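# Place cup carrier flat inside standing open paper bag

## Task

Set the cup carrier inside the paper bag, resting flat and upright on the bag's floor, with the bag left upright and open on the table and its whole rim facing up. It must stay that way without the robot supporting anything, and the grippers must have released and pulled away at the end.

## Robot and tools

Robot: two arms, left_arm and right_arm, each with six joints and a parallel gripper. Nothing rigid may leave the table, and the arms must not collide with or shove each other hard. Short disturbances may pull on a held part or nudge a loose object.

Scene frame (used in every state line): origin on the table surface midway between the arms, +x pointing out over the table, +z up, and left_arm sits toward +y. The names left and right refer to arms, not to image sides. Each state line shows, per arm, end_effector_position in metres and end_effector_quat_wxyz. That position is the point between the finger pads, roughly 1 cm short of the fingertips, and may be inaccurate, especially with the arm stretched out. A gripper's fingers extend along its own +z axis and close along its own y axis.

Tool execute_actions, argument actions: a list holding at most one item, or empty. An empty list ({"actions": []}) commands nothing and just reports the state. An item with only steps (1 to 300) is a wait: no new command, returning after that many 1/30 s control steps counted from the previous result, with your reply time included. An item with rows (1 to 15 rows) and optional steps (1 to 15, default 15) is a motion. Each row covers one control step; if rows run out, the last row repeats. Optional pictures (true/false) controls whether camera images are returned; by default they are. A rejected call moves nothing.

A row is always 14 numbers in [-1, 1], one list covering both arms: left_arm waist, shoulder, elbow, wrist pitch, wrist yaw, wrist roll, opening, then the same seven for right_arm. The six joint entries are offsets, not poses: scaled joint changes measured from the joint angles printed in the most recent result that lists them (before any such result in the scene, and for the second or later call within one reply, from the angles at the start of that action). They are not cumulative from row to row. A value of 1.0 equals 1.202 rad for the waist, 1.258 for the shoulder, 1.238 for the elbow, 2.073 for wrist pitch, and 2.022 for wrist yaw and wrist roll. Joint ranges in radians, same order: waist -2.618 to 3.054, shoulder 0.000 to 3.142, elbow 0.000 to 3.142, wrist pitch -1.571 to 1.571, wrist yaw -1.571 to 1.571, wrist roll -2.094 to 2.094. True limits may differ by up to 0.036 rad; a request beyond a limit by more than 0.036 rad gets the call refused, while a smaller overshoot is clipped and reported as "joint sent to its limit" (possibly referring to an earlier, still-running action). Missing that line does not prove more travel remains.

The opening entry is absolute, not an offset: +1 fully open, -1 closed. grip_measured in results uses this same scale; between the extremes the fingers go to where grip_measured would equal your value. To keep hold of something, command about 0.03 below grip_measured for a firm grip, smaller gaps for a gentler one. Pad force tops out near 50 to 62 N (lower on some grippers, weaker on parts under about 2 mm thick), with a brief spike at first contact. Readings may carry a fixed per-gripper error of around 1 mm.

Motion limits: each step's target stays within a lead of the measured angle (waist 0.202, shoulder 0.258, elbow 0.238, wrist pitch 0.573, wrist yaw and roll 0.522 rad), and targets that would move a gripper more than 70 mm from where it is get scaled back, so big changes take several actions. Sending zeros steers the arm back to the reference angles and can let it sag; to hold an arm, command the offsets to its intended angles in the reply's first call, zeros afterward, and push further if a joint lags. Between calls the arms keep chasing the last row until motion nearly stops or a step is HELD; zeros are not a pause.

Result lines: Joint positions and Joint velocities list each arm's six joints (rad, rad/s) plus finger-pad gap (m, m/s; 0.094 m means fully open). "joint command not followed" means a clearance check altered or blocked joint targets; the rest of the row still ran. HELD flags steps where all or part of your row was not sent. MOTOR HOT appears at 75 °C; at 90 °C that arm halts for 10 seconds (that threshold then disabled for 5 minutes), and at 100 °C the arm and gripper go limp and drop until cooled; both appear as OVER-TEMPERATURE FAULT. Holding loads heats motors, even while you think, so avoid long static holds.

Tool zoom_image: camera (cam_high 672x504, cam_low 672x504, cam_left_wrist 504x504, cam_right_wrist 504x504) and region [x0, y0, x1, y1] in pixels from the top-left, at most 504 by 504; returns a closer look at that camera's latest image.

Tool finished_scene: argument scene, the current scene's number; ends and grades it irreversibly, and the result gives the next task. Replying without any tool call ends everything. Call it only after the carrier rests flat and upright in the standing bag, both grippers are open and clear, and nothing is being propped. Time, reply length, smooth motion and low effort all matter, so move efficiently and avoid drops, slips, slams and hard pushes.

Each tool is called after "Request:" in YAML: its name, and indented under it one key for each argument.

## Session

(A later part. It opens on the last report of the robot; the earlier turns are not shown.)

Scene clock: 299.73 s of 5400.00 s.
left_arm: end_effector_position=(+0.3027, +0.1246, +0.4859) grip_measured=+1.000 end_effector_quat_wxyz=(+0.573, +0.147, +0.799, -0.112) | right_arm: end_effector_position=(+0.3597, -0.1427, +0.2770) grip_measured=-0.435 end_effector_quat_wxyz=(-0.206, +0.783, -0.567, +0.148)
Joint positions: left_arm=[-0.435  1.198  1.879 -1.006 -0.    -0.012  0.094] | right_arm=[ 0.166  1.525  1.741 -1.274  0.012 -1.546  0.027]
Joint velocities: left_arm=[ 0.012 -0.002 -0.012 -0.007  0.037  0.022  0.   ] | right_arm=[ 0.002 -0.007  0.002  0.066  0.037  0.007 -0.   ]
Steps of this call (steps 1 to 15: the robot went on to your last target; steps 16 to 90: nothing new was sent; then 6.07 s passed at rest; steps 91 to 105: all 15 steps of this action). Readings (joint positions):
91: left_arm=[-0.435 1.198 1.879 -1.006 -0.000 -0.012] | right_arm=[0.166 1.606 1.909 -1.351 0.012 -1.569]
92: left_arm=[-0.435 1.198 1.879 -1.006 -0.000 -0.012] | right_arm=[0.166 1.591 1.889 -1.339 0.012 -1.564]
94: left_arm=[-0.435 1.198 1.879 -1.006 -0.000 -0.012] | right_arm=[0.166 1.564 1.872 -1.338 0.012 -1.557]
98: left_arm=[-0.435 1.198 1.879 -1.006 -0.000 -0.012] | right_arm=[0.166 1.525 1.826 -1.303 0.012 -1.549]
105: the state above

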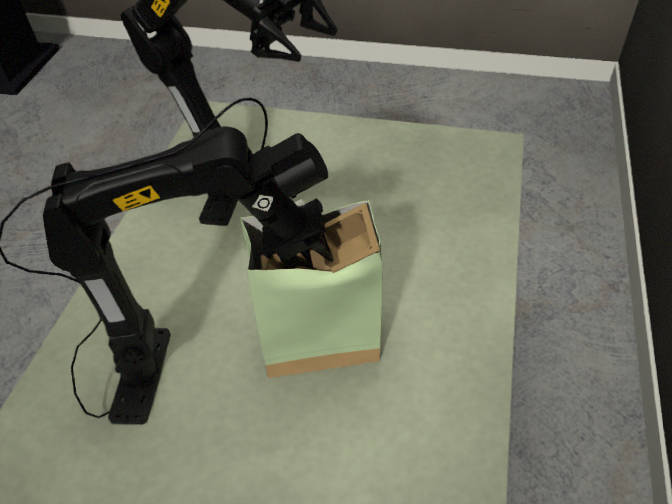

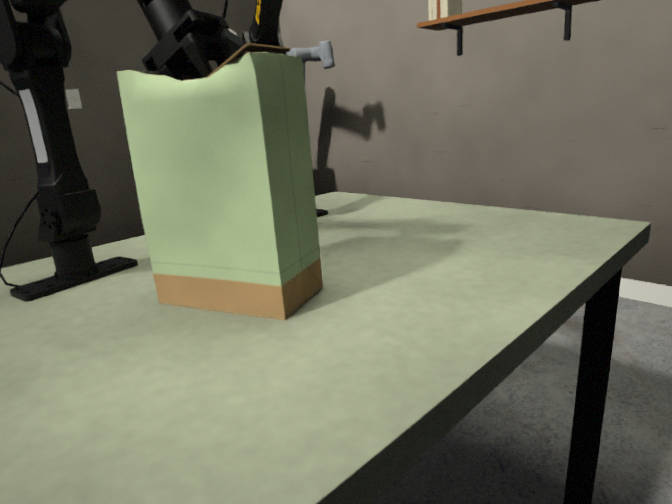

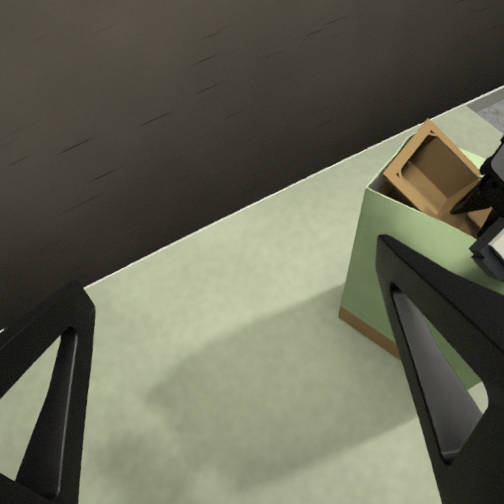

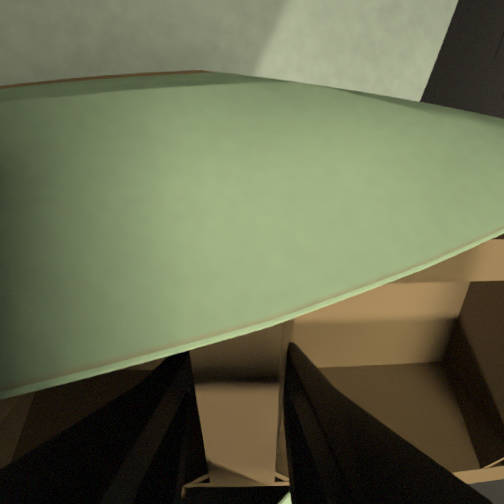

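Request:
execute_actions:
  actions:
    - {"rows":[[0,0,0,0,0,0,1,0.055,-0.04,0.02,0,0,0,-0.6]]}

Request:
zoom_image:
  camera: "cam_high"
  region: [210,130,410,310]

Scene clock: 305.17 s of 5400.00 s.
left_arm: end_effector_position=(+0.3027, +0.1246, +0.4859) grip_measured=+1.000 end_effector_quat_wxyz=(+0.573, +0.147, +0.799, -0.112) | right_arm: end_effector_position=(+0.3500, -0.1243, +0.2888) grip_measured=-0.435 end_effector_quat_wxyz=(-0.227, +0.795, -0.541, +0.155)
Joint positions: left_arm=[-0.435  1.198  1.879 -1.006 -0.    -0.012  0.094] | right_arm=[ 0.226  1.494  1.741 -1.262  0.017 -1.545  0.027]
Joint velocities: left_arm=[ 0.002  0.002 -0.012 -0.022  0.022 -0.037  0.   ] | right_arm=[ 0.012 -0.007 -0.007 -0.022 -0.022 -0.007  0.   ]
Steps of this call (steps 1 to 30: the robot went on to your last target; steps 31 to 90: nothing new was sent; then 1.93 s passed at rest; steps 91 to 105: all 15 steps of this action). Readings (joint positions):
91: left_arm=[-0.435 1.198 1.879 -1.006 -0.000 -0.012] | right_arm=[0.173 1.522 1.741 -1.261 0.017 -1.545]
92: left_arm=[-0.435 1.198 1.879 -1.006 -0.000 -0.012] | right_arm=[0.186 1.519 1.741 -1.262 0.019 -1.545]
94: left_arm=[-0.435 1.198 1.879 -1.006 -0.000 -0.012] | right_arm=[0.215 1.509 1.741 -1.262 0.018 -1.545]
98: left_arm=[-0.435 1.198 1.879 -1.006 -0.000 -0.012] | right_arm=[0.226 1.495 1.741 -1.262 0.017 -1.545]
105: the state above

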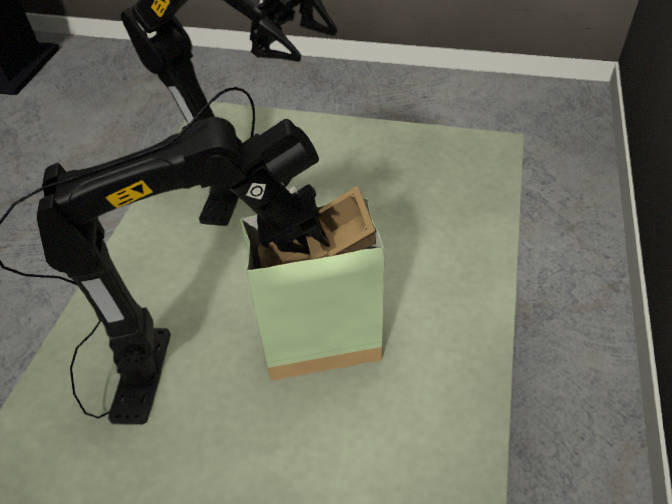

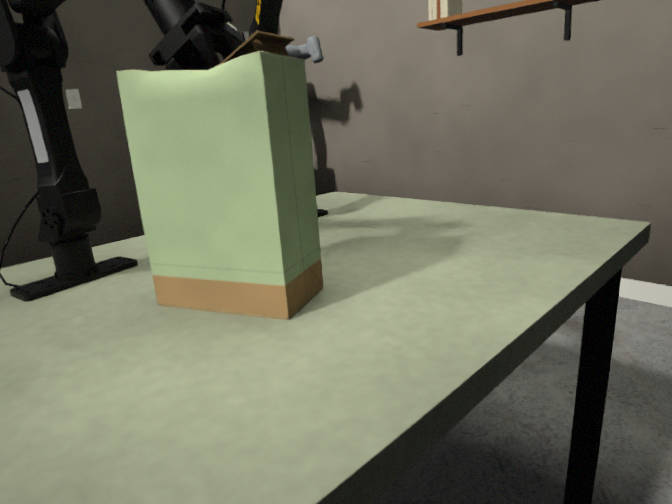

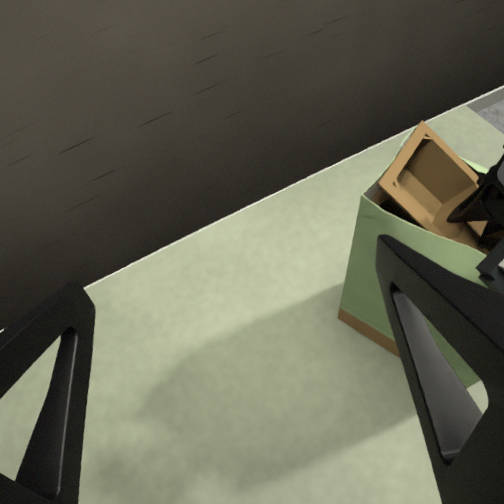

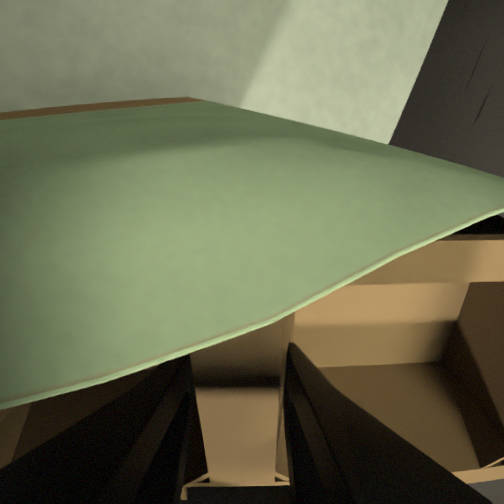

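Region (210, 130, 410, 310) of cam_high's 672x504 image, scaled by 2.520, with more detail than that image has; it fills the top 454 rows of this view, and the rest is white.

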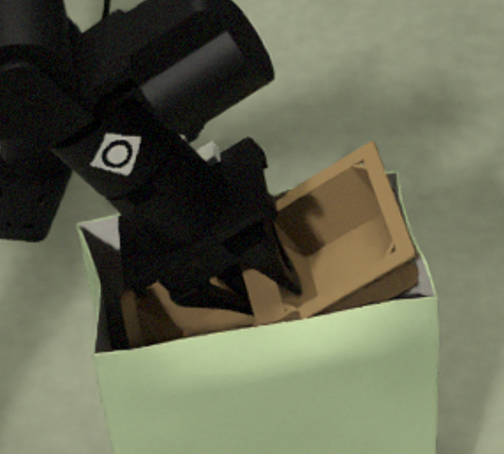

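Request:
execute_actions:
  actions:
    - {"rows":[[0,0,0,0,0,0,1,-0.012,0.05,-0.04,0,0,0,-0.6],[0,0,0,0,0,0,1,-0.012,0.05,-0.04,0,0,0,-0.6],[0,0,0,0,0,0,1,-0.012,0.05,-0.04,0,0,0,-0.6],[0,0,0,0,0,0,1,-0.012,0.05,-0.04,0,0,0,-0.6],[0,0,0,0,0,0,1,-0.012,0.085,-0.04,-0.02,0,0,-0.6]]}

Request:
zoom_image:
  camera: "cam_high"
  region: [210,130,410,310]

Scene clock: 316.70 s of 5400.00 s.
left_arm: end_effector_position=(+0.3027, +0.1246, +0.4859) grip_measured=+1.000 end_effector_quat_wxyz=(+0.573, +0.147, +0.799, -0.112) | right_arm: end_effector_position=(+0.3554, -0.1219, +0.2310) grip_measured=-0.435 end_effector_quat_wxyz=(-0.151, +0.813, -0.552, +0.106)
Joint positions: left_arm=[-0.435  1.198  1.879 -1.006 -0.    -0.012  0.094] | right_arm=[ 0.226  1.611  1.694 -1.283  0.017 -1.545  0.027]
Joint velocities: left_arm=[ 0.012 -0.007  0.007 -0.066  0.007  0.022  0.   ] | right_arm=[ 0.002 -0.017 -0.012  0.022 -0.037  0.037 -0.   ]
Steps of this call (steps 1 to 15: the robot went on to your last target; steps 16 to 90: nothing new was sent; then 8.03 s passed at rest; steps 91 to 105: all 15 steps of this action). Readings (joint positions):
91: left_arm=[-0.435 1.198 1.879 -1.006 -0.000 -0.012] | right_arm=[0.226 1.498 1.739 -1.262 0.017 -1.545]
92: left_arm=[-0.435 1.198 1.879 -1.006 -0.000 -0.012] | right_arm=[0.226 1.504 1.734 -1.262 0.017 -1.545]
94: left_arm=[-0.435 1.198 1.879 -1.006 -0.000 -0.012] | right_arm=[0.226 1.524 1.721 -1.262 0.017 -1.545]
98: left_arm=[-0.435 1.198 1.879 -1.006 -0.000 -0.012] | right_arm=[0.226 1.590 1.705 -1.273 0.017 -1.545]
105: the state above

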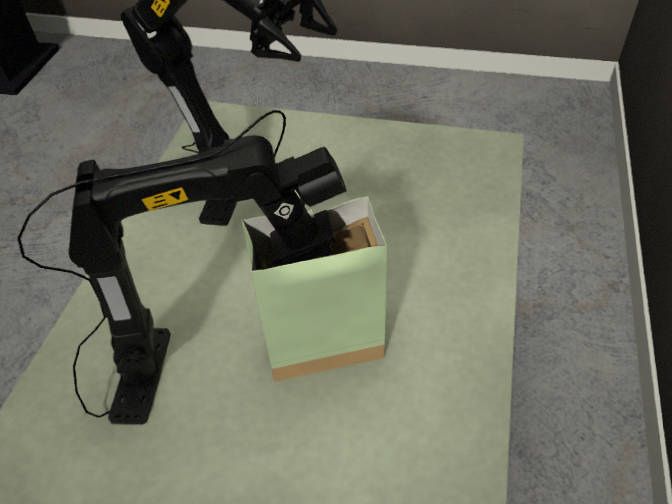

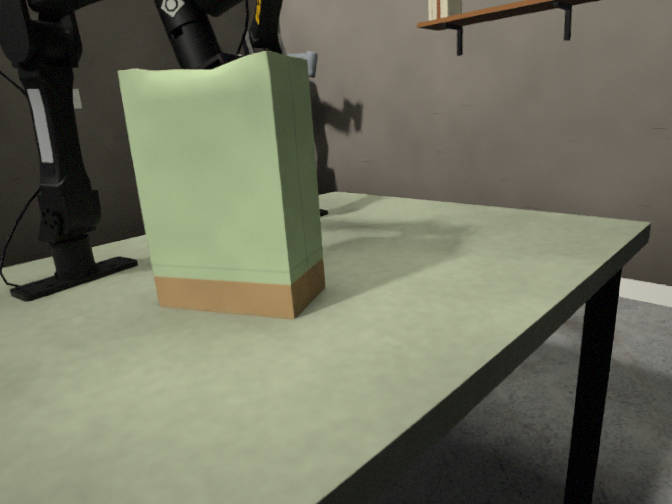

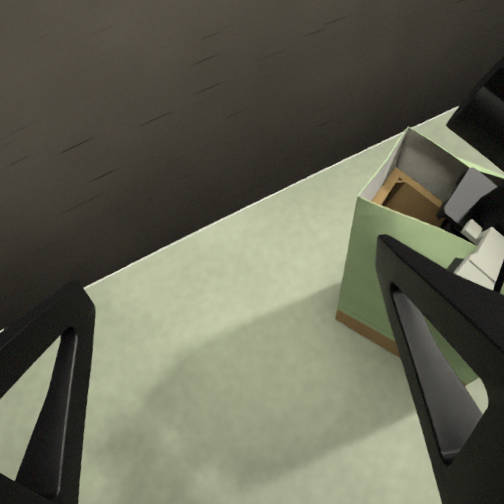

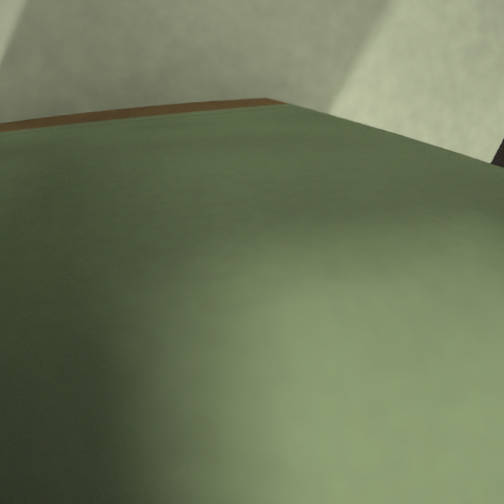

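Region (210, 130, 410, 310) of cam_high's 672x504 image, scaled by 2.520, with more detail than that image has; it fills the top 454 rows of this view, and the rest is white.

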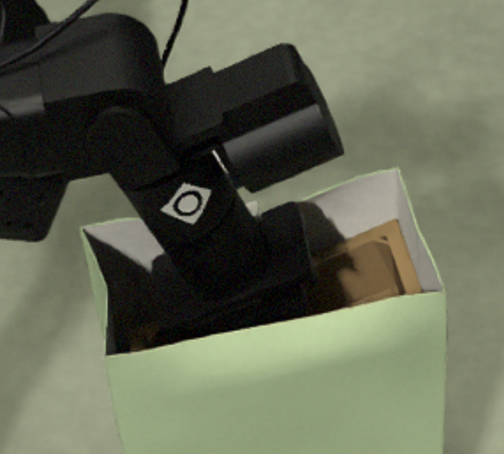

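Request:
execute_actions:
  actions:
    - {"rows":[[0,0,0,0,0,0,1,0,0.03,0.03,-0.02,0,0,-0.6],[0,0,0,0,0,0,1,0,0.06,0.06,-0.03,0,0,-0.6],[0,0,0,0,0,0,1,0,0.09,0.09,-0.05,0,0,-0.6],[0,0,0,0,0,0,1,0,0.12,0.12,-0.07,0,0,-0.6],[0,0,0,0,0,0,1,0,0.15,0.15,-0.08,0,0,-0.6],[0,0,0,0,0,0,1,0,0.18,0.18,-0.1,0,0,-0.6],[0,0,0,0,0,0,1,0,0.21,0.21,-0.12,0,0,-0.6],[0,0,0,0,0,0,1,0,0.235,0.24,-0.13,0,0,-0.6],[0,0,0,0,0,0,1,0,0.255,0.262,-0.135,0,0,-0.6]]}
  pictures: false

Request:
execute_actions:
  actions:
    - {"steps":10}

Request:
zoom_image:
  camera: "cam_high"
  region: [210,130,410,310]

Scene clock: 334.53 s of 5400.00 s.
left_arm: end_effector_position=(+0.3027, +0.1246, +0.4859) grip_measured=+1.000 end_effector_quat_wxyz=(+0.573, +0.147, +0.799, -0.112) | right_arm: end_effector_position=(+0.3762, -0.1130, +0.1916) grip_measured=-0.435 end_effector_quat_wxyz=(-0.042, +0.826, -0.560, +0.037)
Joint positions: left_arm=[-0.435  1.198  1.879 -1.006 -0.    -0.012  0.094] | right_arm=[ 0.226  1.932  1.985 -1.512  0.017 -1.545  0.027]
Joint velocities: left_arm=[ 0.007 -0.002 -0.012  0.007  0.007 -0.022  0.   ] | right_arm=[-0.007 -0.007  0.095 -0.256  0.022  0.066 -0.   ]
joint sent to its limit (right arm) — the command would take joint 4 (wrist pitch) past its lower limit, so that joint was sent only as far as its limit.
Steps of this call (steps 1 to 15: the robot went on to your last target; steps 16 to 90: nothing new was sent; then 14.33 s passed at rest; steps 91 to 105: all 15 steps of this action). Readings (joint positions):
91: left_arm=[-0.435 1.198 1.879 -1.006 -0.000 -0.012] | right_arm=[0.226 1.613 1.696 -1.288 0.017 -1.545]
92: left_arm=[-0.435 1.198 1.879 -1.006 -0.000 -0.012] | right_arm=[0.226 1.624 1.708 -1.301 0.017 -1.545]
94: left_arm=[-0.435 1.198 1.879 -1.006 -0.000 -0.012] | right_arm=[0.226 1.675 1.764 -1.339 0.017 -1.545]
98: left_arm=[-0.435 1.198 1.879 -1.006 -0.000 -0.012] | right_arm=[0.226 1.829 1.911 -1.426 0.017 -1.545]
105: the state above

Scene clock: 334.87 s of 5400.00 s.
left_arm: end_effector_position=(+0.3027, +0.1246, +0.4859) grip_measured=+1.000 end_effector_quat_wxyz=(+0.573, +0.147, +0.799, -0.112) | right_arm: end_effector_position=(+0.3712, -0.1151, +0.1928) grip_measured=-0.435 end_effector_quat_wxyz=(-0.034, +0.827, -0.561, +0.032)
Joint positions: left_arm=[-0.435  1.198  1.879 -1.006 -0.    -0.012  0.094] | right_arm=[ 0.226  1.932  1.992 -1.539  0.017 -1.545  0.027]
Joint velocities: left_arm=[-0.007 -0.012 -0.002 -0.066  0.007  0.022  0.   ] | right_arm=[-0.002  0.007  0.017 -0.051  0.037 -0.007  0.   ]
joint sent to its limit (right arm) — the command would take joint 4 (wrist pitch) past its lower limit, so that joint was sent only as far as its limit.
Steps of this call (steps 1 to 10: the robot went on to your last target). Readings (joint positions):
1: left_arm=[-0.435 1.198 1.879 -1.006 -0.000 -0.012] | right_arm=[0.226 1.932 1.988 -1.520 0.017 -1.545]
2: left_arm=[-0.435 1.198 1.879 -1.006 -0.000 -0.012] | right_arm=[0.226 1.932 1.991 -1.524 0.017 -1.545]
4: left_arm=[-0.435 1.198 1.879 -1.006 -0.000 -0.012] | right_arm=[0.226 1.932 1.992 -1.530 0.017 -1.545]
8: left_arm=[-0.435 1.198 1.879 -1.006 -0.000 -0.012] | right_arm=[0.226 1.932 1.992 -1.537 0.017 -1.545]
10: the state above

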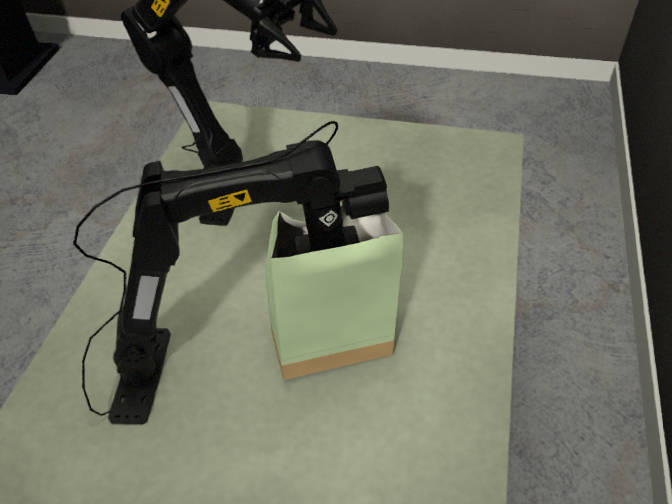

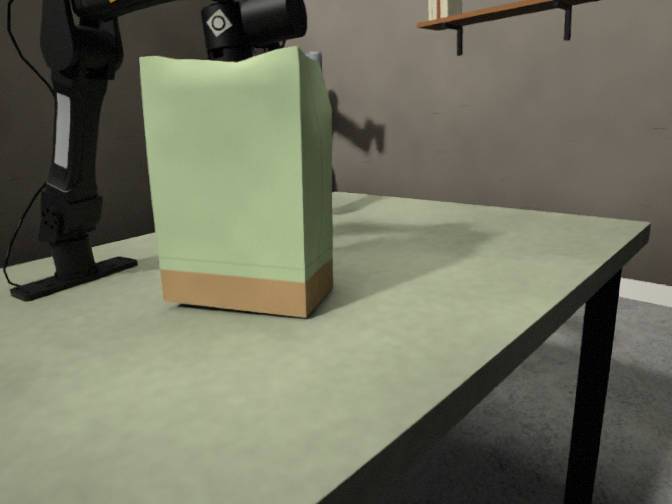

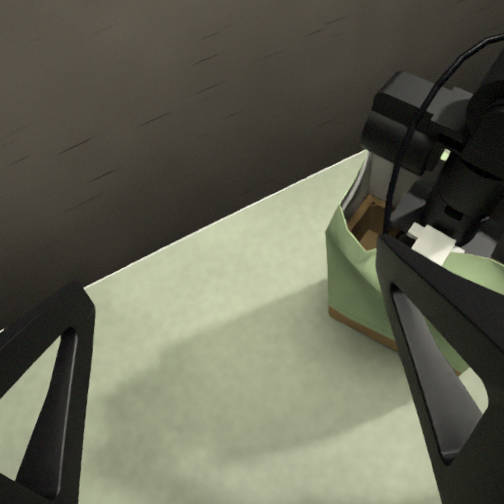

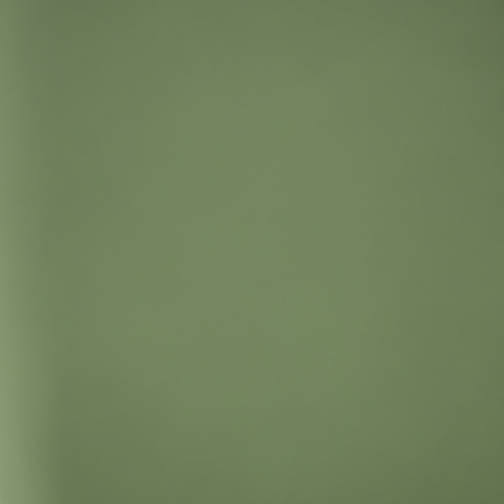

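Region (210, 130, 410, 310) of cam_high's 672x504 image, scaled by 2.520, with more detail than that image has; it fills the top 454 rows of this view, and the rest is white.

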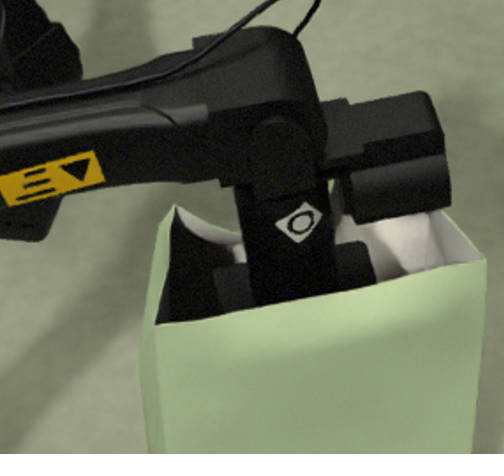

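Request:
execute_actions:
  actions:
    - {"rows":[[0,0,0,0,0,0,1,0,0,0,0,0,0,-0.44],[0,0,0,0,0,0,1,0,0,0,0,0,0,-0.42],[0,0,0,0,0,0,1,0,0,0,0,0,0,-0.4],[0,0,0,0,0,0,1,0,0,0,0,0,0,-0.38],[0,0,0,0,0,0,1,0,0,0,0,0,0,-0.36],[0,0,0,0,0,0,1,0,0,0,0,0,0,-0.3],[0,0,0,0,0,0,1,0,0,0,0,0,0,-0.2],[0,0,0,0,0,0,1,0,0,0,0,0,0,-0.1]]}
  pictures: false

Request:
execute_actions:
  actions:
    - {"rows":[[0,0,0,0,0,0,1,0,-0.15,0.08,0,0,0,-0.1]]}
  pictures: false

Request:
execute_actions:
  actions:
    - {"rows":[[0,0,0,0,0,0,1,0,-0.15,0.25,0,0,0,-0.1]]}

Scene clock: 346.10 s of 5400.00 s.
left_arm: end_effector_position=(+0.3027, +0.1246, +0.4859) grip_measured=+1.000 end_effector_quat_wxyz=(+0.573, +0.147, +0.799, -0.112) | right_arm: end_effector_position=(+0.3706, -0.1154, +0.1928) grip_measured=-0.103 end_effector_quat_wxyz=(-0.033, +0.827, -0.561, +0.031)
Joint positions: left_arm=[-0.435  1.198  1.879 -1.006 -0.    -0.012  0.094] | right_arm=[ 0.226  1.932  1.992 -1.542  0.017 -1.545  0.042]
Joint velocities: left_arm=[ 0.002 -0.027 -0.012 -0.022 -0.037  0.022  0.   ] | right_arm=[-0.007 -0.037 -0.022 -0.037  0.007 -0.051  0.   ]
joint sent to its limit (right arm) — the command would take joint 4 (wrist pitch) past its lower limit, so that joint was sent only as far as its limit.
Steps of this call (steps 1 to 30: the robot went on to your last target; steps 31 to 90: nothing new was sent; then 7.73 s passed at rest; steps 91 to 105: all 15 steps of this action). Readings (joint positions):
91: left_arm=[-0.435 1.198 1.879 -1.006 -0.000 -0.012] | right_arm=[0.226 1.932 1.992 -1.542 0.017 -1.545]
92: left_arm=[-0.435 1.198 1.879 -1.006 -0.000 -0.012] | right_arm=[0.226 1.932 1.992 -1.542 0.017 -1.545]
94: left_arm=[-0.435 1.198 1.879 -1.006 -0.000 -0.012] | right_arm=[0.226 1.932 1.992 -1.542 0.017 -1.545]
98: left_arm=[-0.435 1.198 1.879 -1.006 -0.000 -0.012] | right_arm=[0.226 1.932 1.992 -1.542 0.017 -1.545]
105: the state above

Scene clock: 346.60 s of 5400.00 s.
left_arm: end_effector_position=(+0.3027, +0.1246, +0.4859) grip_measured=+1.000 end_effector_quat_wxyz=(+0.573, +0.147, +0.799, -0.112) | right_arm: end_effector_position=(+0.3603, -0.1198, +0.2904) grip_measured=-0.103 end_effector_quat_wxyz=(-0.157, +0.812, -0.552, +0.110)
Joint positions: left_arm=[-0.435  1.198  1.879 -1.006 -0.    -0.012  0.094] | right_arm=[ 0.226  1.733  2.088 -1.539  0.017 -1.545  0.042]
Joint velocities: left_arm=[ 0.002 -0.022 -0.002 -0.037  0.007  0.051  0.   ] | right_arm=[-0.007  0.071  0.007 -0.037 -0.007  0.051  0.   ]
Steps of this call (steps 1 to 15: all 15 steps of this action). Readings (joint positions):
1: left_arm=[-0.435 1.198 1.879 -1.006 -0.000 -0.012] | right_arm=[0.226 1.921 1.993 -1.540 0.017 -1.545]
2: left_arm=[-0.435 1.198 1.879 -1.006 -0.000 -0.012] | right_arm=[0.226 1.906 1.995 -1.539 0.017 -1.545]
4: left_arm=[-0.435 1.198 1.879 -1.006 -0.000 -0.012] | right_arm=[0.226 1.854 2.015 -1.539 0.017 -1.545]
8: left_arm=[-0.435 1.198 1.879 -1.006 -0.000 -0.012] | right_arm=[0.226 1.747 2.075 -1.539 0.017 -1.545]
15: the state above

Scene clock: 347.10 s of 5400.00 s.
left_arm: end_effector_position=(+0.3027, +0.1246, +0.4859) grip_measured=+1.000 end_effector_quat_wxyz=(+0.573, +0.147, +0.799, -0.112) | right_arm: end_effector_position=(+0.3123, -0.1405, +0.4595) grip_measured=-0.103 end_effector_quat_wxyz=(-0.371, +0.739, -0.505, +0.246)
Joint positions: left_arm=[-0.435  1.198  1.879 -1.006 -0.    -0.012  0.094] | right_arm=[ 0.226  1.515  2.398 -1.531  0.017 -1.545  0.042]
Joint velocities: left_arm=[-0.012  0.012 -0.012  0.066  0.022  0.022  0.   ] | right_arm=[ 0.022 -0.002 -0.012  0.022 -0.081 -0.066 -0.001]
Steps of this call (steps 1 to 15: all 15 steps of this action). Readings (joint positions):
1: left_arm=[-0.435 1.198 1.879 -1.006 -0.000 -0.012] | right_arm=[0.226 1.730 2.099 -1.542 0.017 -1.545]
2: left_arm=[-0.435 1.198 1.879 -1.006 -0.000 -0.012] | right_arm=[0.226 1.728 2.120 -1.542 0.017 -1.545]
4: left_arm=[-0.435 1.198 1.879 -1.006 -0.000 -0.012] | right_arm=[0.226 1.705 2.178 -1.542 0.017 -1.545]
8: left_arm=[-0.435 1.198 1.879 -1.006 -0.000 -0.012] | right_arm=[0.226 1.622 2.311 -1.536 0.017 -1.545]
15: the state above

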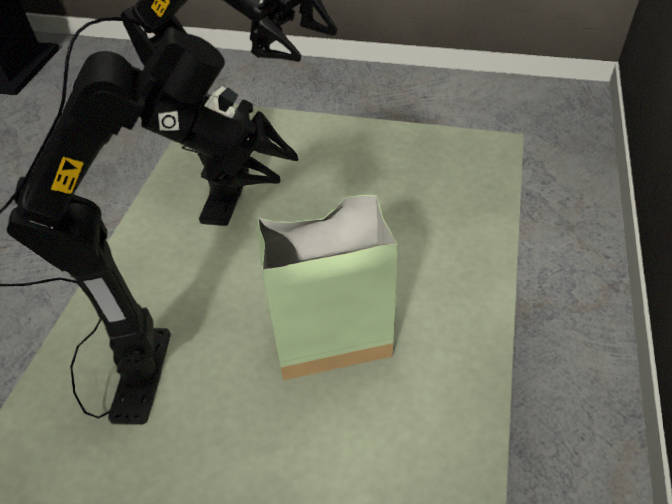

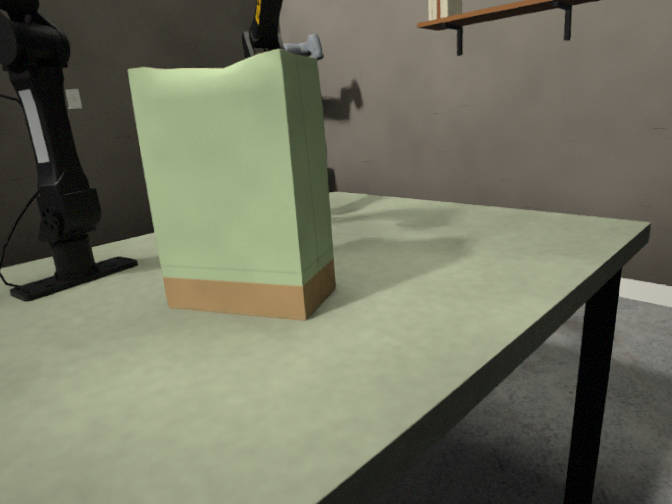

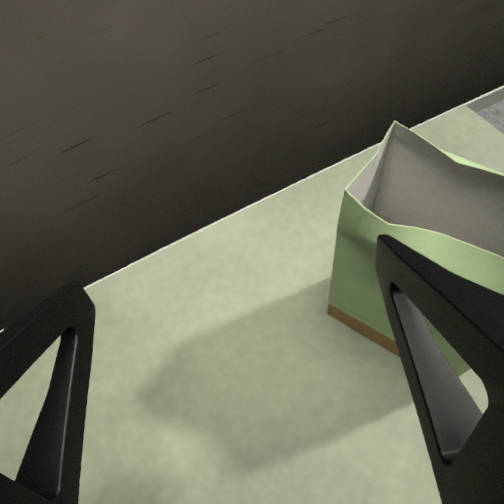

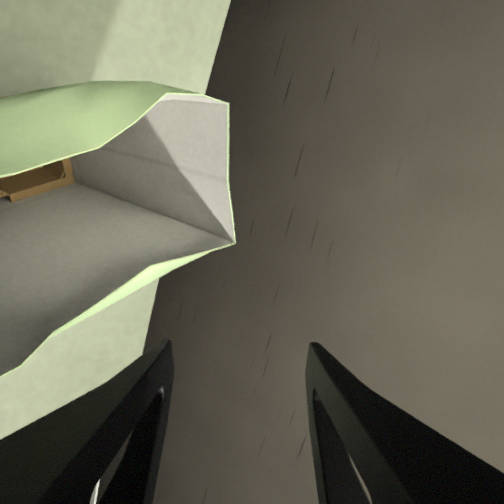

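Request:
execute_actions:
  actions:
    - {"rows":[[0.5,0,0,0,0,0,1,0,0,-0.17,0,0,0.76,-0.1]]}
  pictures: false

Request:
execute_actions:
  actions:
    - {"steps":20}

Scene clock: 352.87 s of 5400.00 s.
left_arm: end_effector_position=(+0.3161, +0.3090, +0.4856) grip_measured=+1.000 end_effector_quat_wxyz=(+0.579, -0.096, +0.807, +0.065) | right_arm: end_effector_position=(+0.3252, -0.1349, +0.3928) grip_measured=-0.103 end_effector_quat_wxyz=(+0.348, -0.280, +0.894, +0.027)
Joint positions: left_arm=[ 0.161  1.199  1.879 -1.006 -0.01  -0.01   0.094] | right_arm=[ 0.226  1.527  2.191 -1.522  0.017 -0.207  0.042]
Joint velocities: left_arm=[-0.012 -0.007  0.002 -0.037 -0.022 -0.022  0.   ] | right_arm=[ 0.007 -0.012  0.007 -0.022 -0.051  1.282 -0.   ]
Steps of this call (steps 1 to 30: the robot went on to your last target; steps 31 to 90: nothing new was sent; then 2.27 s passed at rest; steps 91 to 105: all 15 steps of this action). Readings (joint positions):
91: left_arm=[-0.399 1.198 1.879 -1.006 0.020 -0.010] | right_arm=[0.226 1.525 2.361 -1.515 0.017 -1.465]
92: left_arm=[-0.328 1.198 1.879 -1.006 0.023 -0.010] | right_arm=[0.226 1.508 2.306 -1.510 0.017 -1.365]
94: left_arm=[-0.175 1.199 1.879 -1.006 0.015 -0.010] | right_arm=[0.226 1.506 2.235 -1.520 0.017 -1.169]
98: left_arm=[0.108 1.199 1.879 -1.006 -0.001 -0.010] | right_arm=[0.226 1.526 2.192 -1.522 0.017 -0.776]
105: the state above

Scene clock: 353.53 s of 5400.00 s.
left_arm: end_effector_position=(+0.3161, +0.3088, +0.4856) grip_measured=+1.000 end_effector_quat_wxyz=(+0.579, -0.096, +0.807, +0.065) | right_arm: end_effector_position=(+0.3252, -0.1349, +0.3928) grip_measured=-0.103 end_effector_quat_wxyz=(+0.344, -0.195, +0.917, +0.059)
Joint positions: left_arm=[ 0.161  1.199  1.879 -1.006 -0.009 -0.01   0.094] | right_arm=[ 0.226  1.527  2.191 -1.522  0.017 -0.019  0.042]
Joint velocities: left_arm=[-0.002 -0.002 -0.027 -0.007  0.007 -0.022  0.   ] | right_arm=[ 0.007 -0.002 -0.012 -0.007 -0.007  0.037 -0.001]
Steps of this call (steps 1 to 20: the robot went on to your last target). Readings (joint positions):
1: left_arm=[0.161 1.199 1.879 -1.006 -0.010 -0.010] | right_arm=[0.226 1.527 2.191 -1.522 0.017 -0.169]
2: left_arm=[0.161 1.199 1.879 -1.006 -0.010 -0.010] | right_arm=[0.226 1.527 2.191 -1.522 0.017 -0.138]
4: left_arm=[0.161 1.199 1.879 -1.006 -0.009 -0.010] | right_arm=[0.226 1.527 2.191 -1.522 0.017 -0.095]
8: left_arm=[0.161 1.199 1.879 -1.006 -0.009 -0.010] | right_arm=[0.226 1.527 2.191 -1.522 0.017 -0.049]
20: the state above

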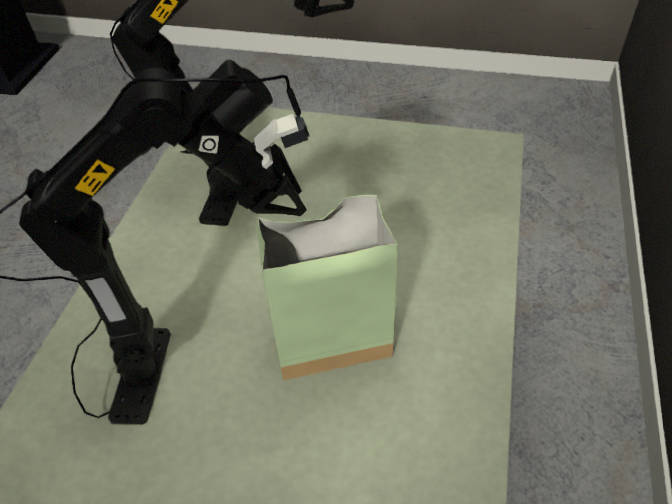

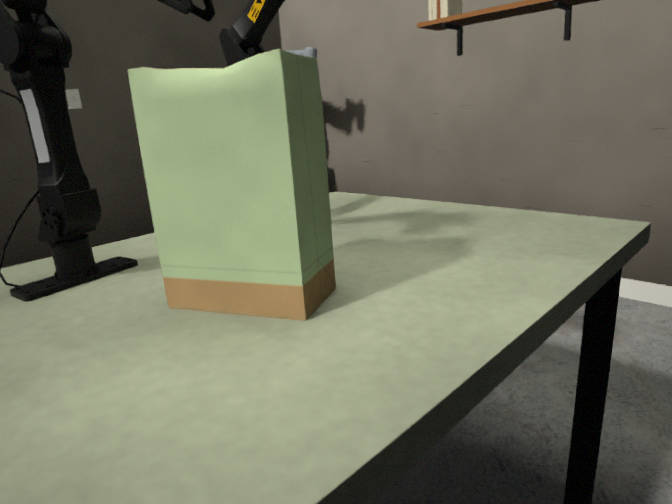

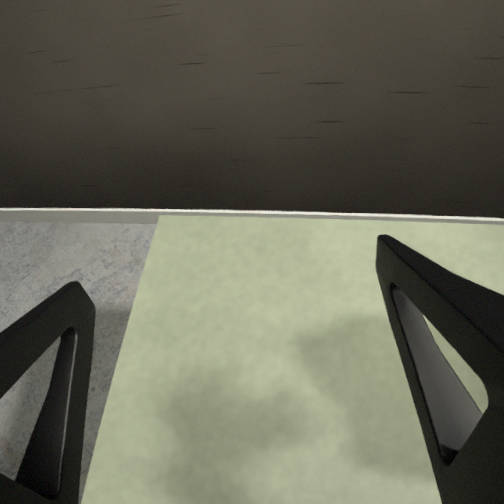

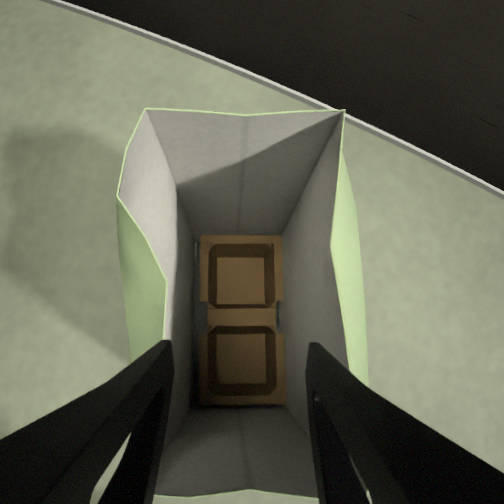

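Request:
execute_actions:
  actions:
    - {"rows":[[0,0,0,0,0,0,1,0,0.05,0,0,0,0,-0.8],[0,0,0,0,0,0,1,0,0.05,0,0,0,0,-0.8],[0,0,0,0,0,0,1,0,0.08,-0.05,0,0,0,-0.8],[0,0,0,0,0,0,1,0,0.08,-0.05,0,0,0,-0.8],[0,0,0,0,0,0,1,0,0.1,-0.1,0.03,0,0,-0.8],[0,0,0,0,0,0,1,0,0.1,-0.1,0.03,0,0,-0.8],[0,0,0,0,0,0,1,0,0.1,-0.15,0.05,0,0,-0.8],[0,0,0,0,0,0,1,0,0.1,-0.19,0.068,0,0,-0.8]]}

Scene clock: 365.37 s of 5400.00 s.
left_arm: end_effector_position=(+0.3161, +0.3088, +0.4856) grip_measured=+1.000 end_effector_quat_wxyz=(+0.579, -0.096, +0.807, +0.065) | right_arm: end_effector_position=(+0.3667, -0.1171, +0.2769) grip_measured=-0.797 end_effector_quat_wxyz=(+0.208, -0.204, +0.956, +0.033)
Joint positions: left_arm=[ 0.161  1.199  1.879 -1.006 -0.009 -0.01   0.094] | right_arm=[ 0.226  1.682  1.948 -1.413  0.017 -0.017  0.01 ]
Joint velocities: left_arm=[-0.002  0.017 -0.012 -0.081  0.022  0.051  0.   ] | right_arm=[ 0.012 -0.12  -0.002  0.125  0.022 -0.007 -0.   ]
Steps of this call (steps 1 to 15: the robot went on to your last target; steps 16 to 90: nothing new was sent; then 8.33 s passed at rest; steps 91 to 105: all 15 steps of this action). Readings (joint positions):
91: left_arm=[0.161 1.199 1.879 -1.006 -0.009 -0.010] | right_arm=[0.226 1.531 2.191 -1.522 0.017 -0.017]
92: left_arm=[0.161 1.199 1.879 -1.006 -0.009 -0.010] | right_arm=[0.226 1.536 2.191 -1.522 0.017 -0.017]
94: left_arm=[0.161 1.199 1.879 -1.006 -0.009 -0.010] | right_arm=[0.226 1.561 2.180 -1.521 0.017 -0.017]
98: left_arm=[0.161 1.199 1.879 -1.006 -0.009 -0.010] | right_arm=[0.226 1.620 2.056 -1.462 0.017 -0.017]
105: the state above

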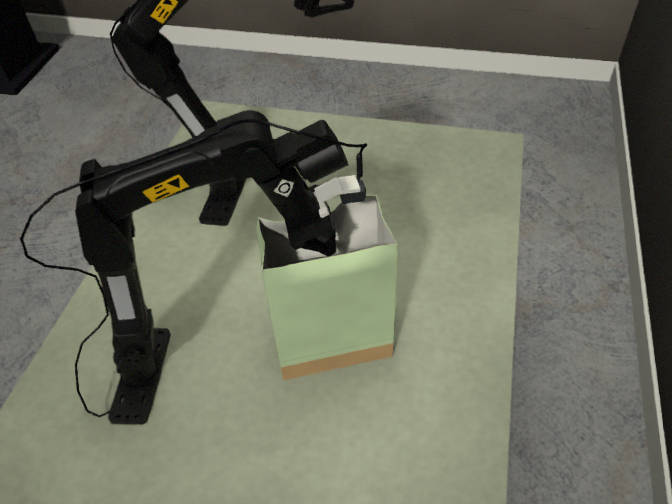

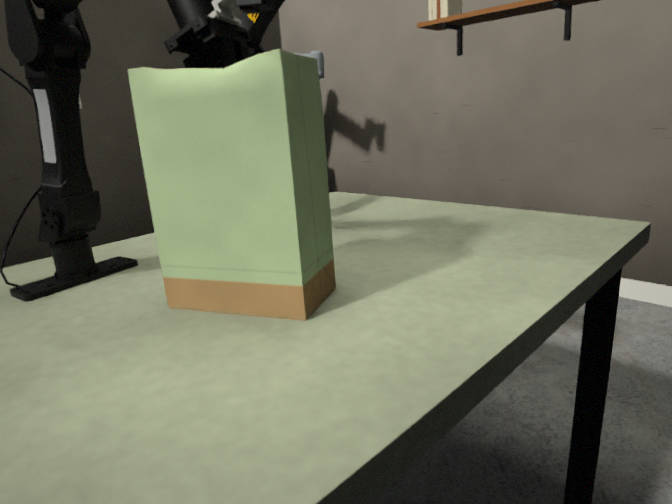

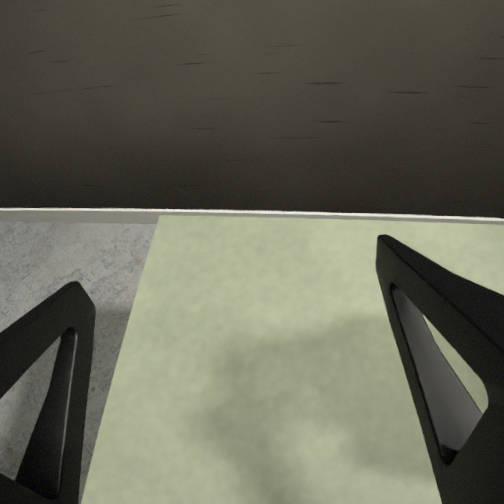

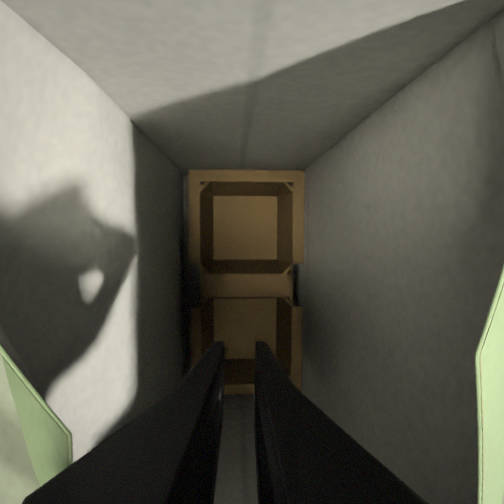

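Spread, then lift straight out.

Request:
execute_actions:
  actions:
    - {"rows":[[0,0,0,0,0,0,1,0.01,0,0,0,0,0,1]]}
  pictures: false

Request:
execute_actions:
  actions:
    - {"rows":[[0,0,0,0,0,0,1,0,0,0,0,0,0,1],[0,0,0,0,0,0,1,0,0,0,0,0,0,1],[0,0,0,0,0,0,1,0,0,0,0,0,0,1],[0,0,0,0,0,0,1,0,0,0,0,0,0,1],[0,0,0,0,0,0,1,0,0,0,0,0,0,1],[0,0,0,0,0,0,1,0,-0.03,0.04,-0.02,0,0,1],[0,0,0,0,0,0,1,0,-0.05,0.08,-0.03,0,0,1],[0,0,0,0,0,0,1,0,-0.08,0.12,-0.04,0,0,1],[0,0,0,0,0,0,1,0,-0.12,0.2,-0.07,0,0,1]]}
  pictures: false

Request:
execute_actions:
  actions:
    - {"steps":12}

Scene clock: 374.80 s of 5400.00 s.
left_arm: end_effector_position=(+0.3161, +0.3088, +0.4856) grip_measured=+1.000 end_effector_quat_wxyz=(+0.579, -0.096, +0.807, +0.065) | right_arm: end_effector_position=(+0.3691, -0.1161, +0.2817) grip_measured=+0.998 end_effector_quat_wxyz=(+0.221, -0.203, +0.953, +0.035)
Joint positions: left_arm=[ 0.161  1.199  1.879 -1.006 -0.009 -0.01   0.094] | right_arm=[ 0.226  1.673  1.948 -1.396  0.017 -0.017  0.094]
Joint velocities: left_arm=[ 0.012 -0.012  0.002 -0.007  0.095  0.022  0.   ] | right_arm=[ 0.002 -0.002  0.002 -0.037 -0.007  0.037  0.   ]
Steps of this call (steps 1 to 30: the robot went on to your last target; steps 31 to 90: nothing new was sent; then 5.93 s passed at rest; steps 91 to 105: all 15 steps of this action). Readings (joint positions):
91: left_arm=[0.161 1.199 1.879 -1.006 -0.009 -0.010] | right_arm=[0.226 1.673 1.948 -1.396 0.017 -0.017]
92: left_arm=[0.161 1.199 1.879 -1.006 -0.009 -0.010] | right_arm=[0.226 1.673 1.948 -1.396 0.017 -0.017]
94: left_arm=[0.161 1.199 1.879 -1.006 -0.009 -0.010] | right_arm=[0.226 1.673 1.948 -1.396 0.017 -0.017]
98: left_arm=[0.161 1.199 1.879 -1.006 -0.009 -0.010] | right_arm=[0.226 1.673 1.948 -1.396 0.017 -0.017]
105: the state above

Scene clock: 375.30 s of 5400.00 s.
left_arm: end_effector_position=(+0.3161, +0.3088, +0.4856) grip_measured=+1.000 end_effector_quat_wxyz=(+0.579, -0.096, +0.807, +0.065) | right_arm: end_effector_position=(+0.3358, -0.1304, +0.3889) grip_measured=+0.998 end_effector_quat_wxyz=(+0.348, -0.194, +0.915, +0.061)
Joint positions: left_arm=[ 0.161  1.199  1.879 -1.006 -0.009 -0.01   0.094] | right_arm=[ 0.226  1.539  2.17  -1.479  0.017 -0.017  0.094]
Joint velocities: left_arm=[-0.007 -0.017  0.002  0.022 -0.007 -0.007  0.   ] | right_arm=[ 0.007 -0.623  0.418 -0.139 -0.081 -0.022  0.   ]
Steps of this call (steps 1 to 15: all 15 steps of this action). Readings (joint positions):
1: left_arm=[0.161 1.199 1.879 -1.006 -0.009 -0.010] | right_arm=[0.226 1.673 1.948 -1.396 0.017 -0.017]
2: left_arm=[0.161 1.199 1.879 -1.006 -0.009 -0.010] | right_arm=[0.226 1.673 1.948 -1.396 0.017 -0.017]
4: left_arm=[0.161 1.199 1.879 -1.006 -0.009 -0.010] | right_arm=[0.226 1.673 1.948 -1.396 0.017 -0.017]
8: left_arm=[0.161 1.199 1.879 -1.006 -0.009 -0.010] | right_arm=[0.226 1.669 1.983 -1.421 0.017 -0.017]
15: the state above

Scene clock: 375.70 s of 5400.00 s.
left_arm: end_effector_position=(+0.3161, +0.3088, +0.4856) grip_measured=+1.000 end_effector_quat_wxyz=(+0.579, -0.096, +0.807, +0.065) | right_arm: end_effector_position=(+0.3226, -0.1360, +0.3978) grip_measured=+0.998 end_effector_quat_wxyz=(+0.352, -0.193, +0.914, +0.061)
Joint positions: left_arm=[ 0.161  1.199  1.879 -1.006 -0.009 -0.01   0.094] | right_arm=[ 0.226  1.514  2.193 -1.518  0.017 -0.017  0.094]
Joint velocities: left_arm=[ 0.007 -0.017 -0.002 -0.139 -0.022 -0.022  0.   ] | right_arm=[-0.007 -0.002 -0.002 -0.11   0.037 -0.022  0.   ]
Steps of this call (steps 1 to 12: the robot went on to your last target). Readings (joint positions):
1: left_arm=[0.161 1.199 1.879 -1.006 -0.009 -0.010] | right_arm=[0.226 1.521 2.182 -1.485 0.017 -0.017]
2: left_arm=[0.161 1.199 1.879 -1.006 -0.009 -0.010] | right_arm=[0.226 1.508 2.189 -1.491 0.017 -0.017]
4: left_arm=[0.161 1.199 1.879 -1.006 -0.009 -0.010] | right_arm=[0.226 1.499 2.193 -1.501 0.017 -0.017]
8: left_arm=[0.161 1.199 1.879 -1.006 -0.009 -0.010] | right_arm=[0.226 1.511 2.193 -1.514 0.017 -0.017]
12: the state above

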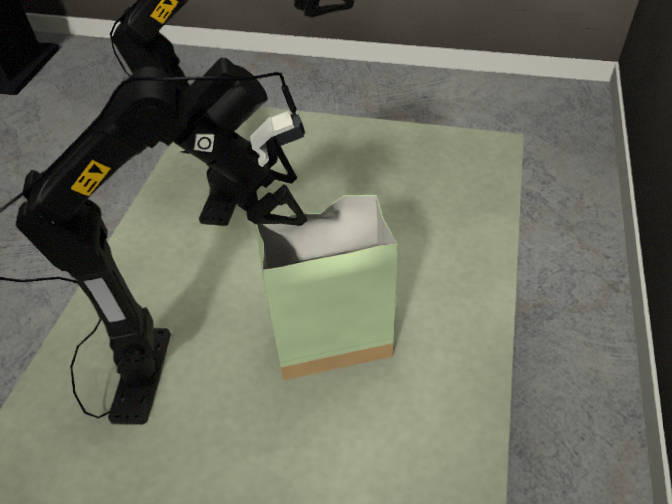

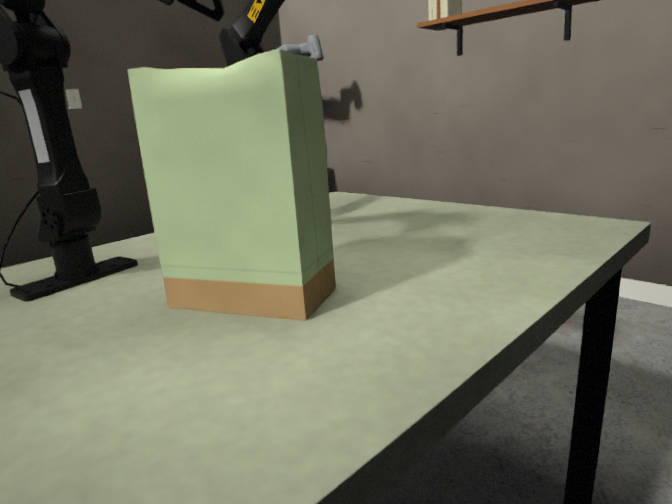

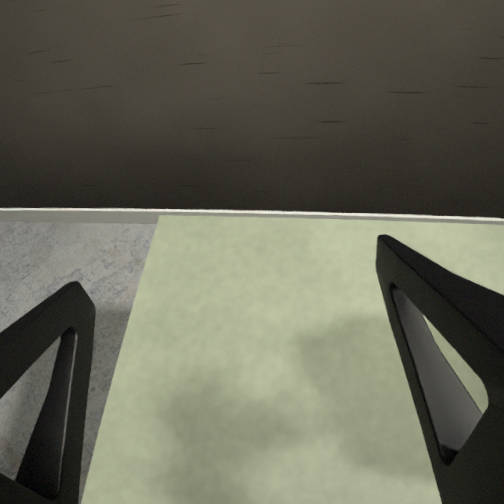

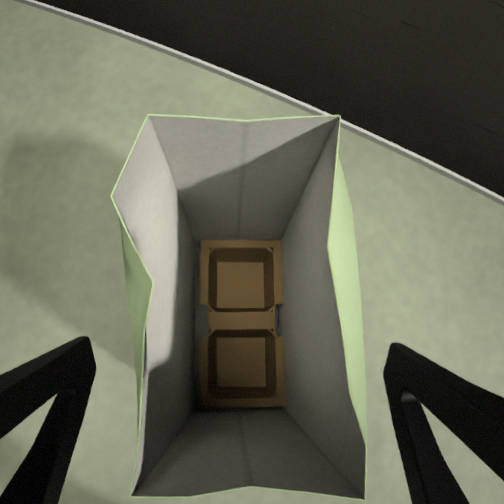

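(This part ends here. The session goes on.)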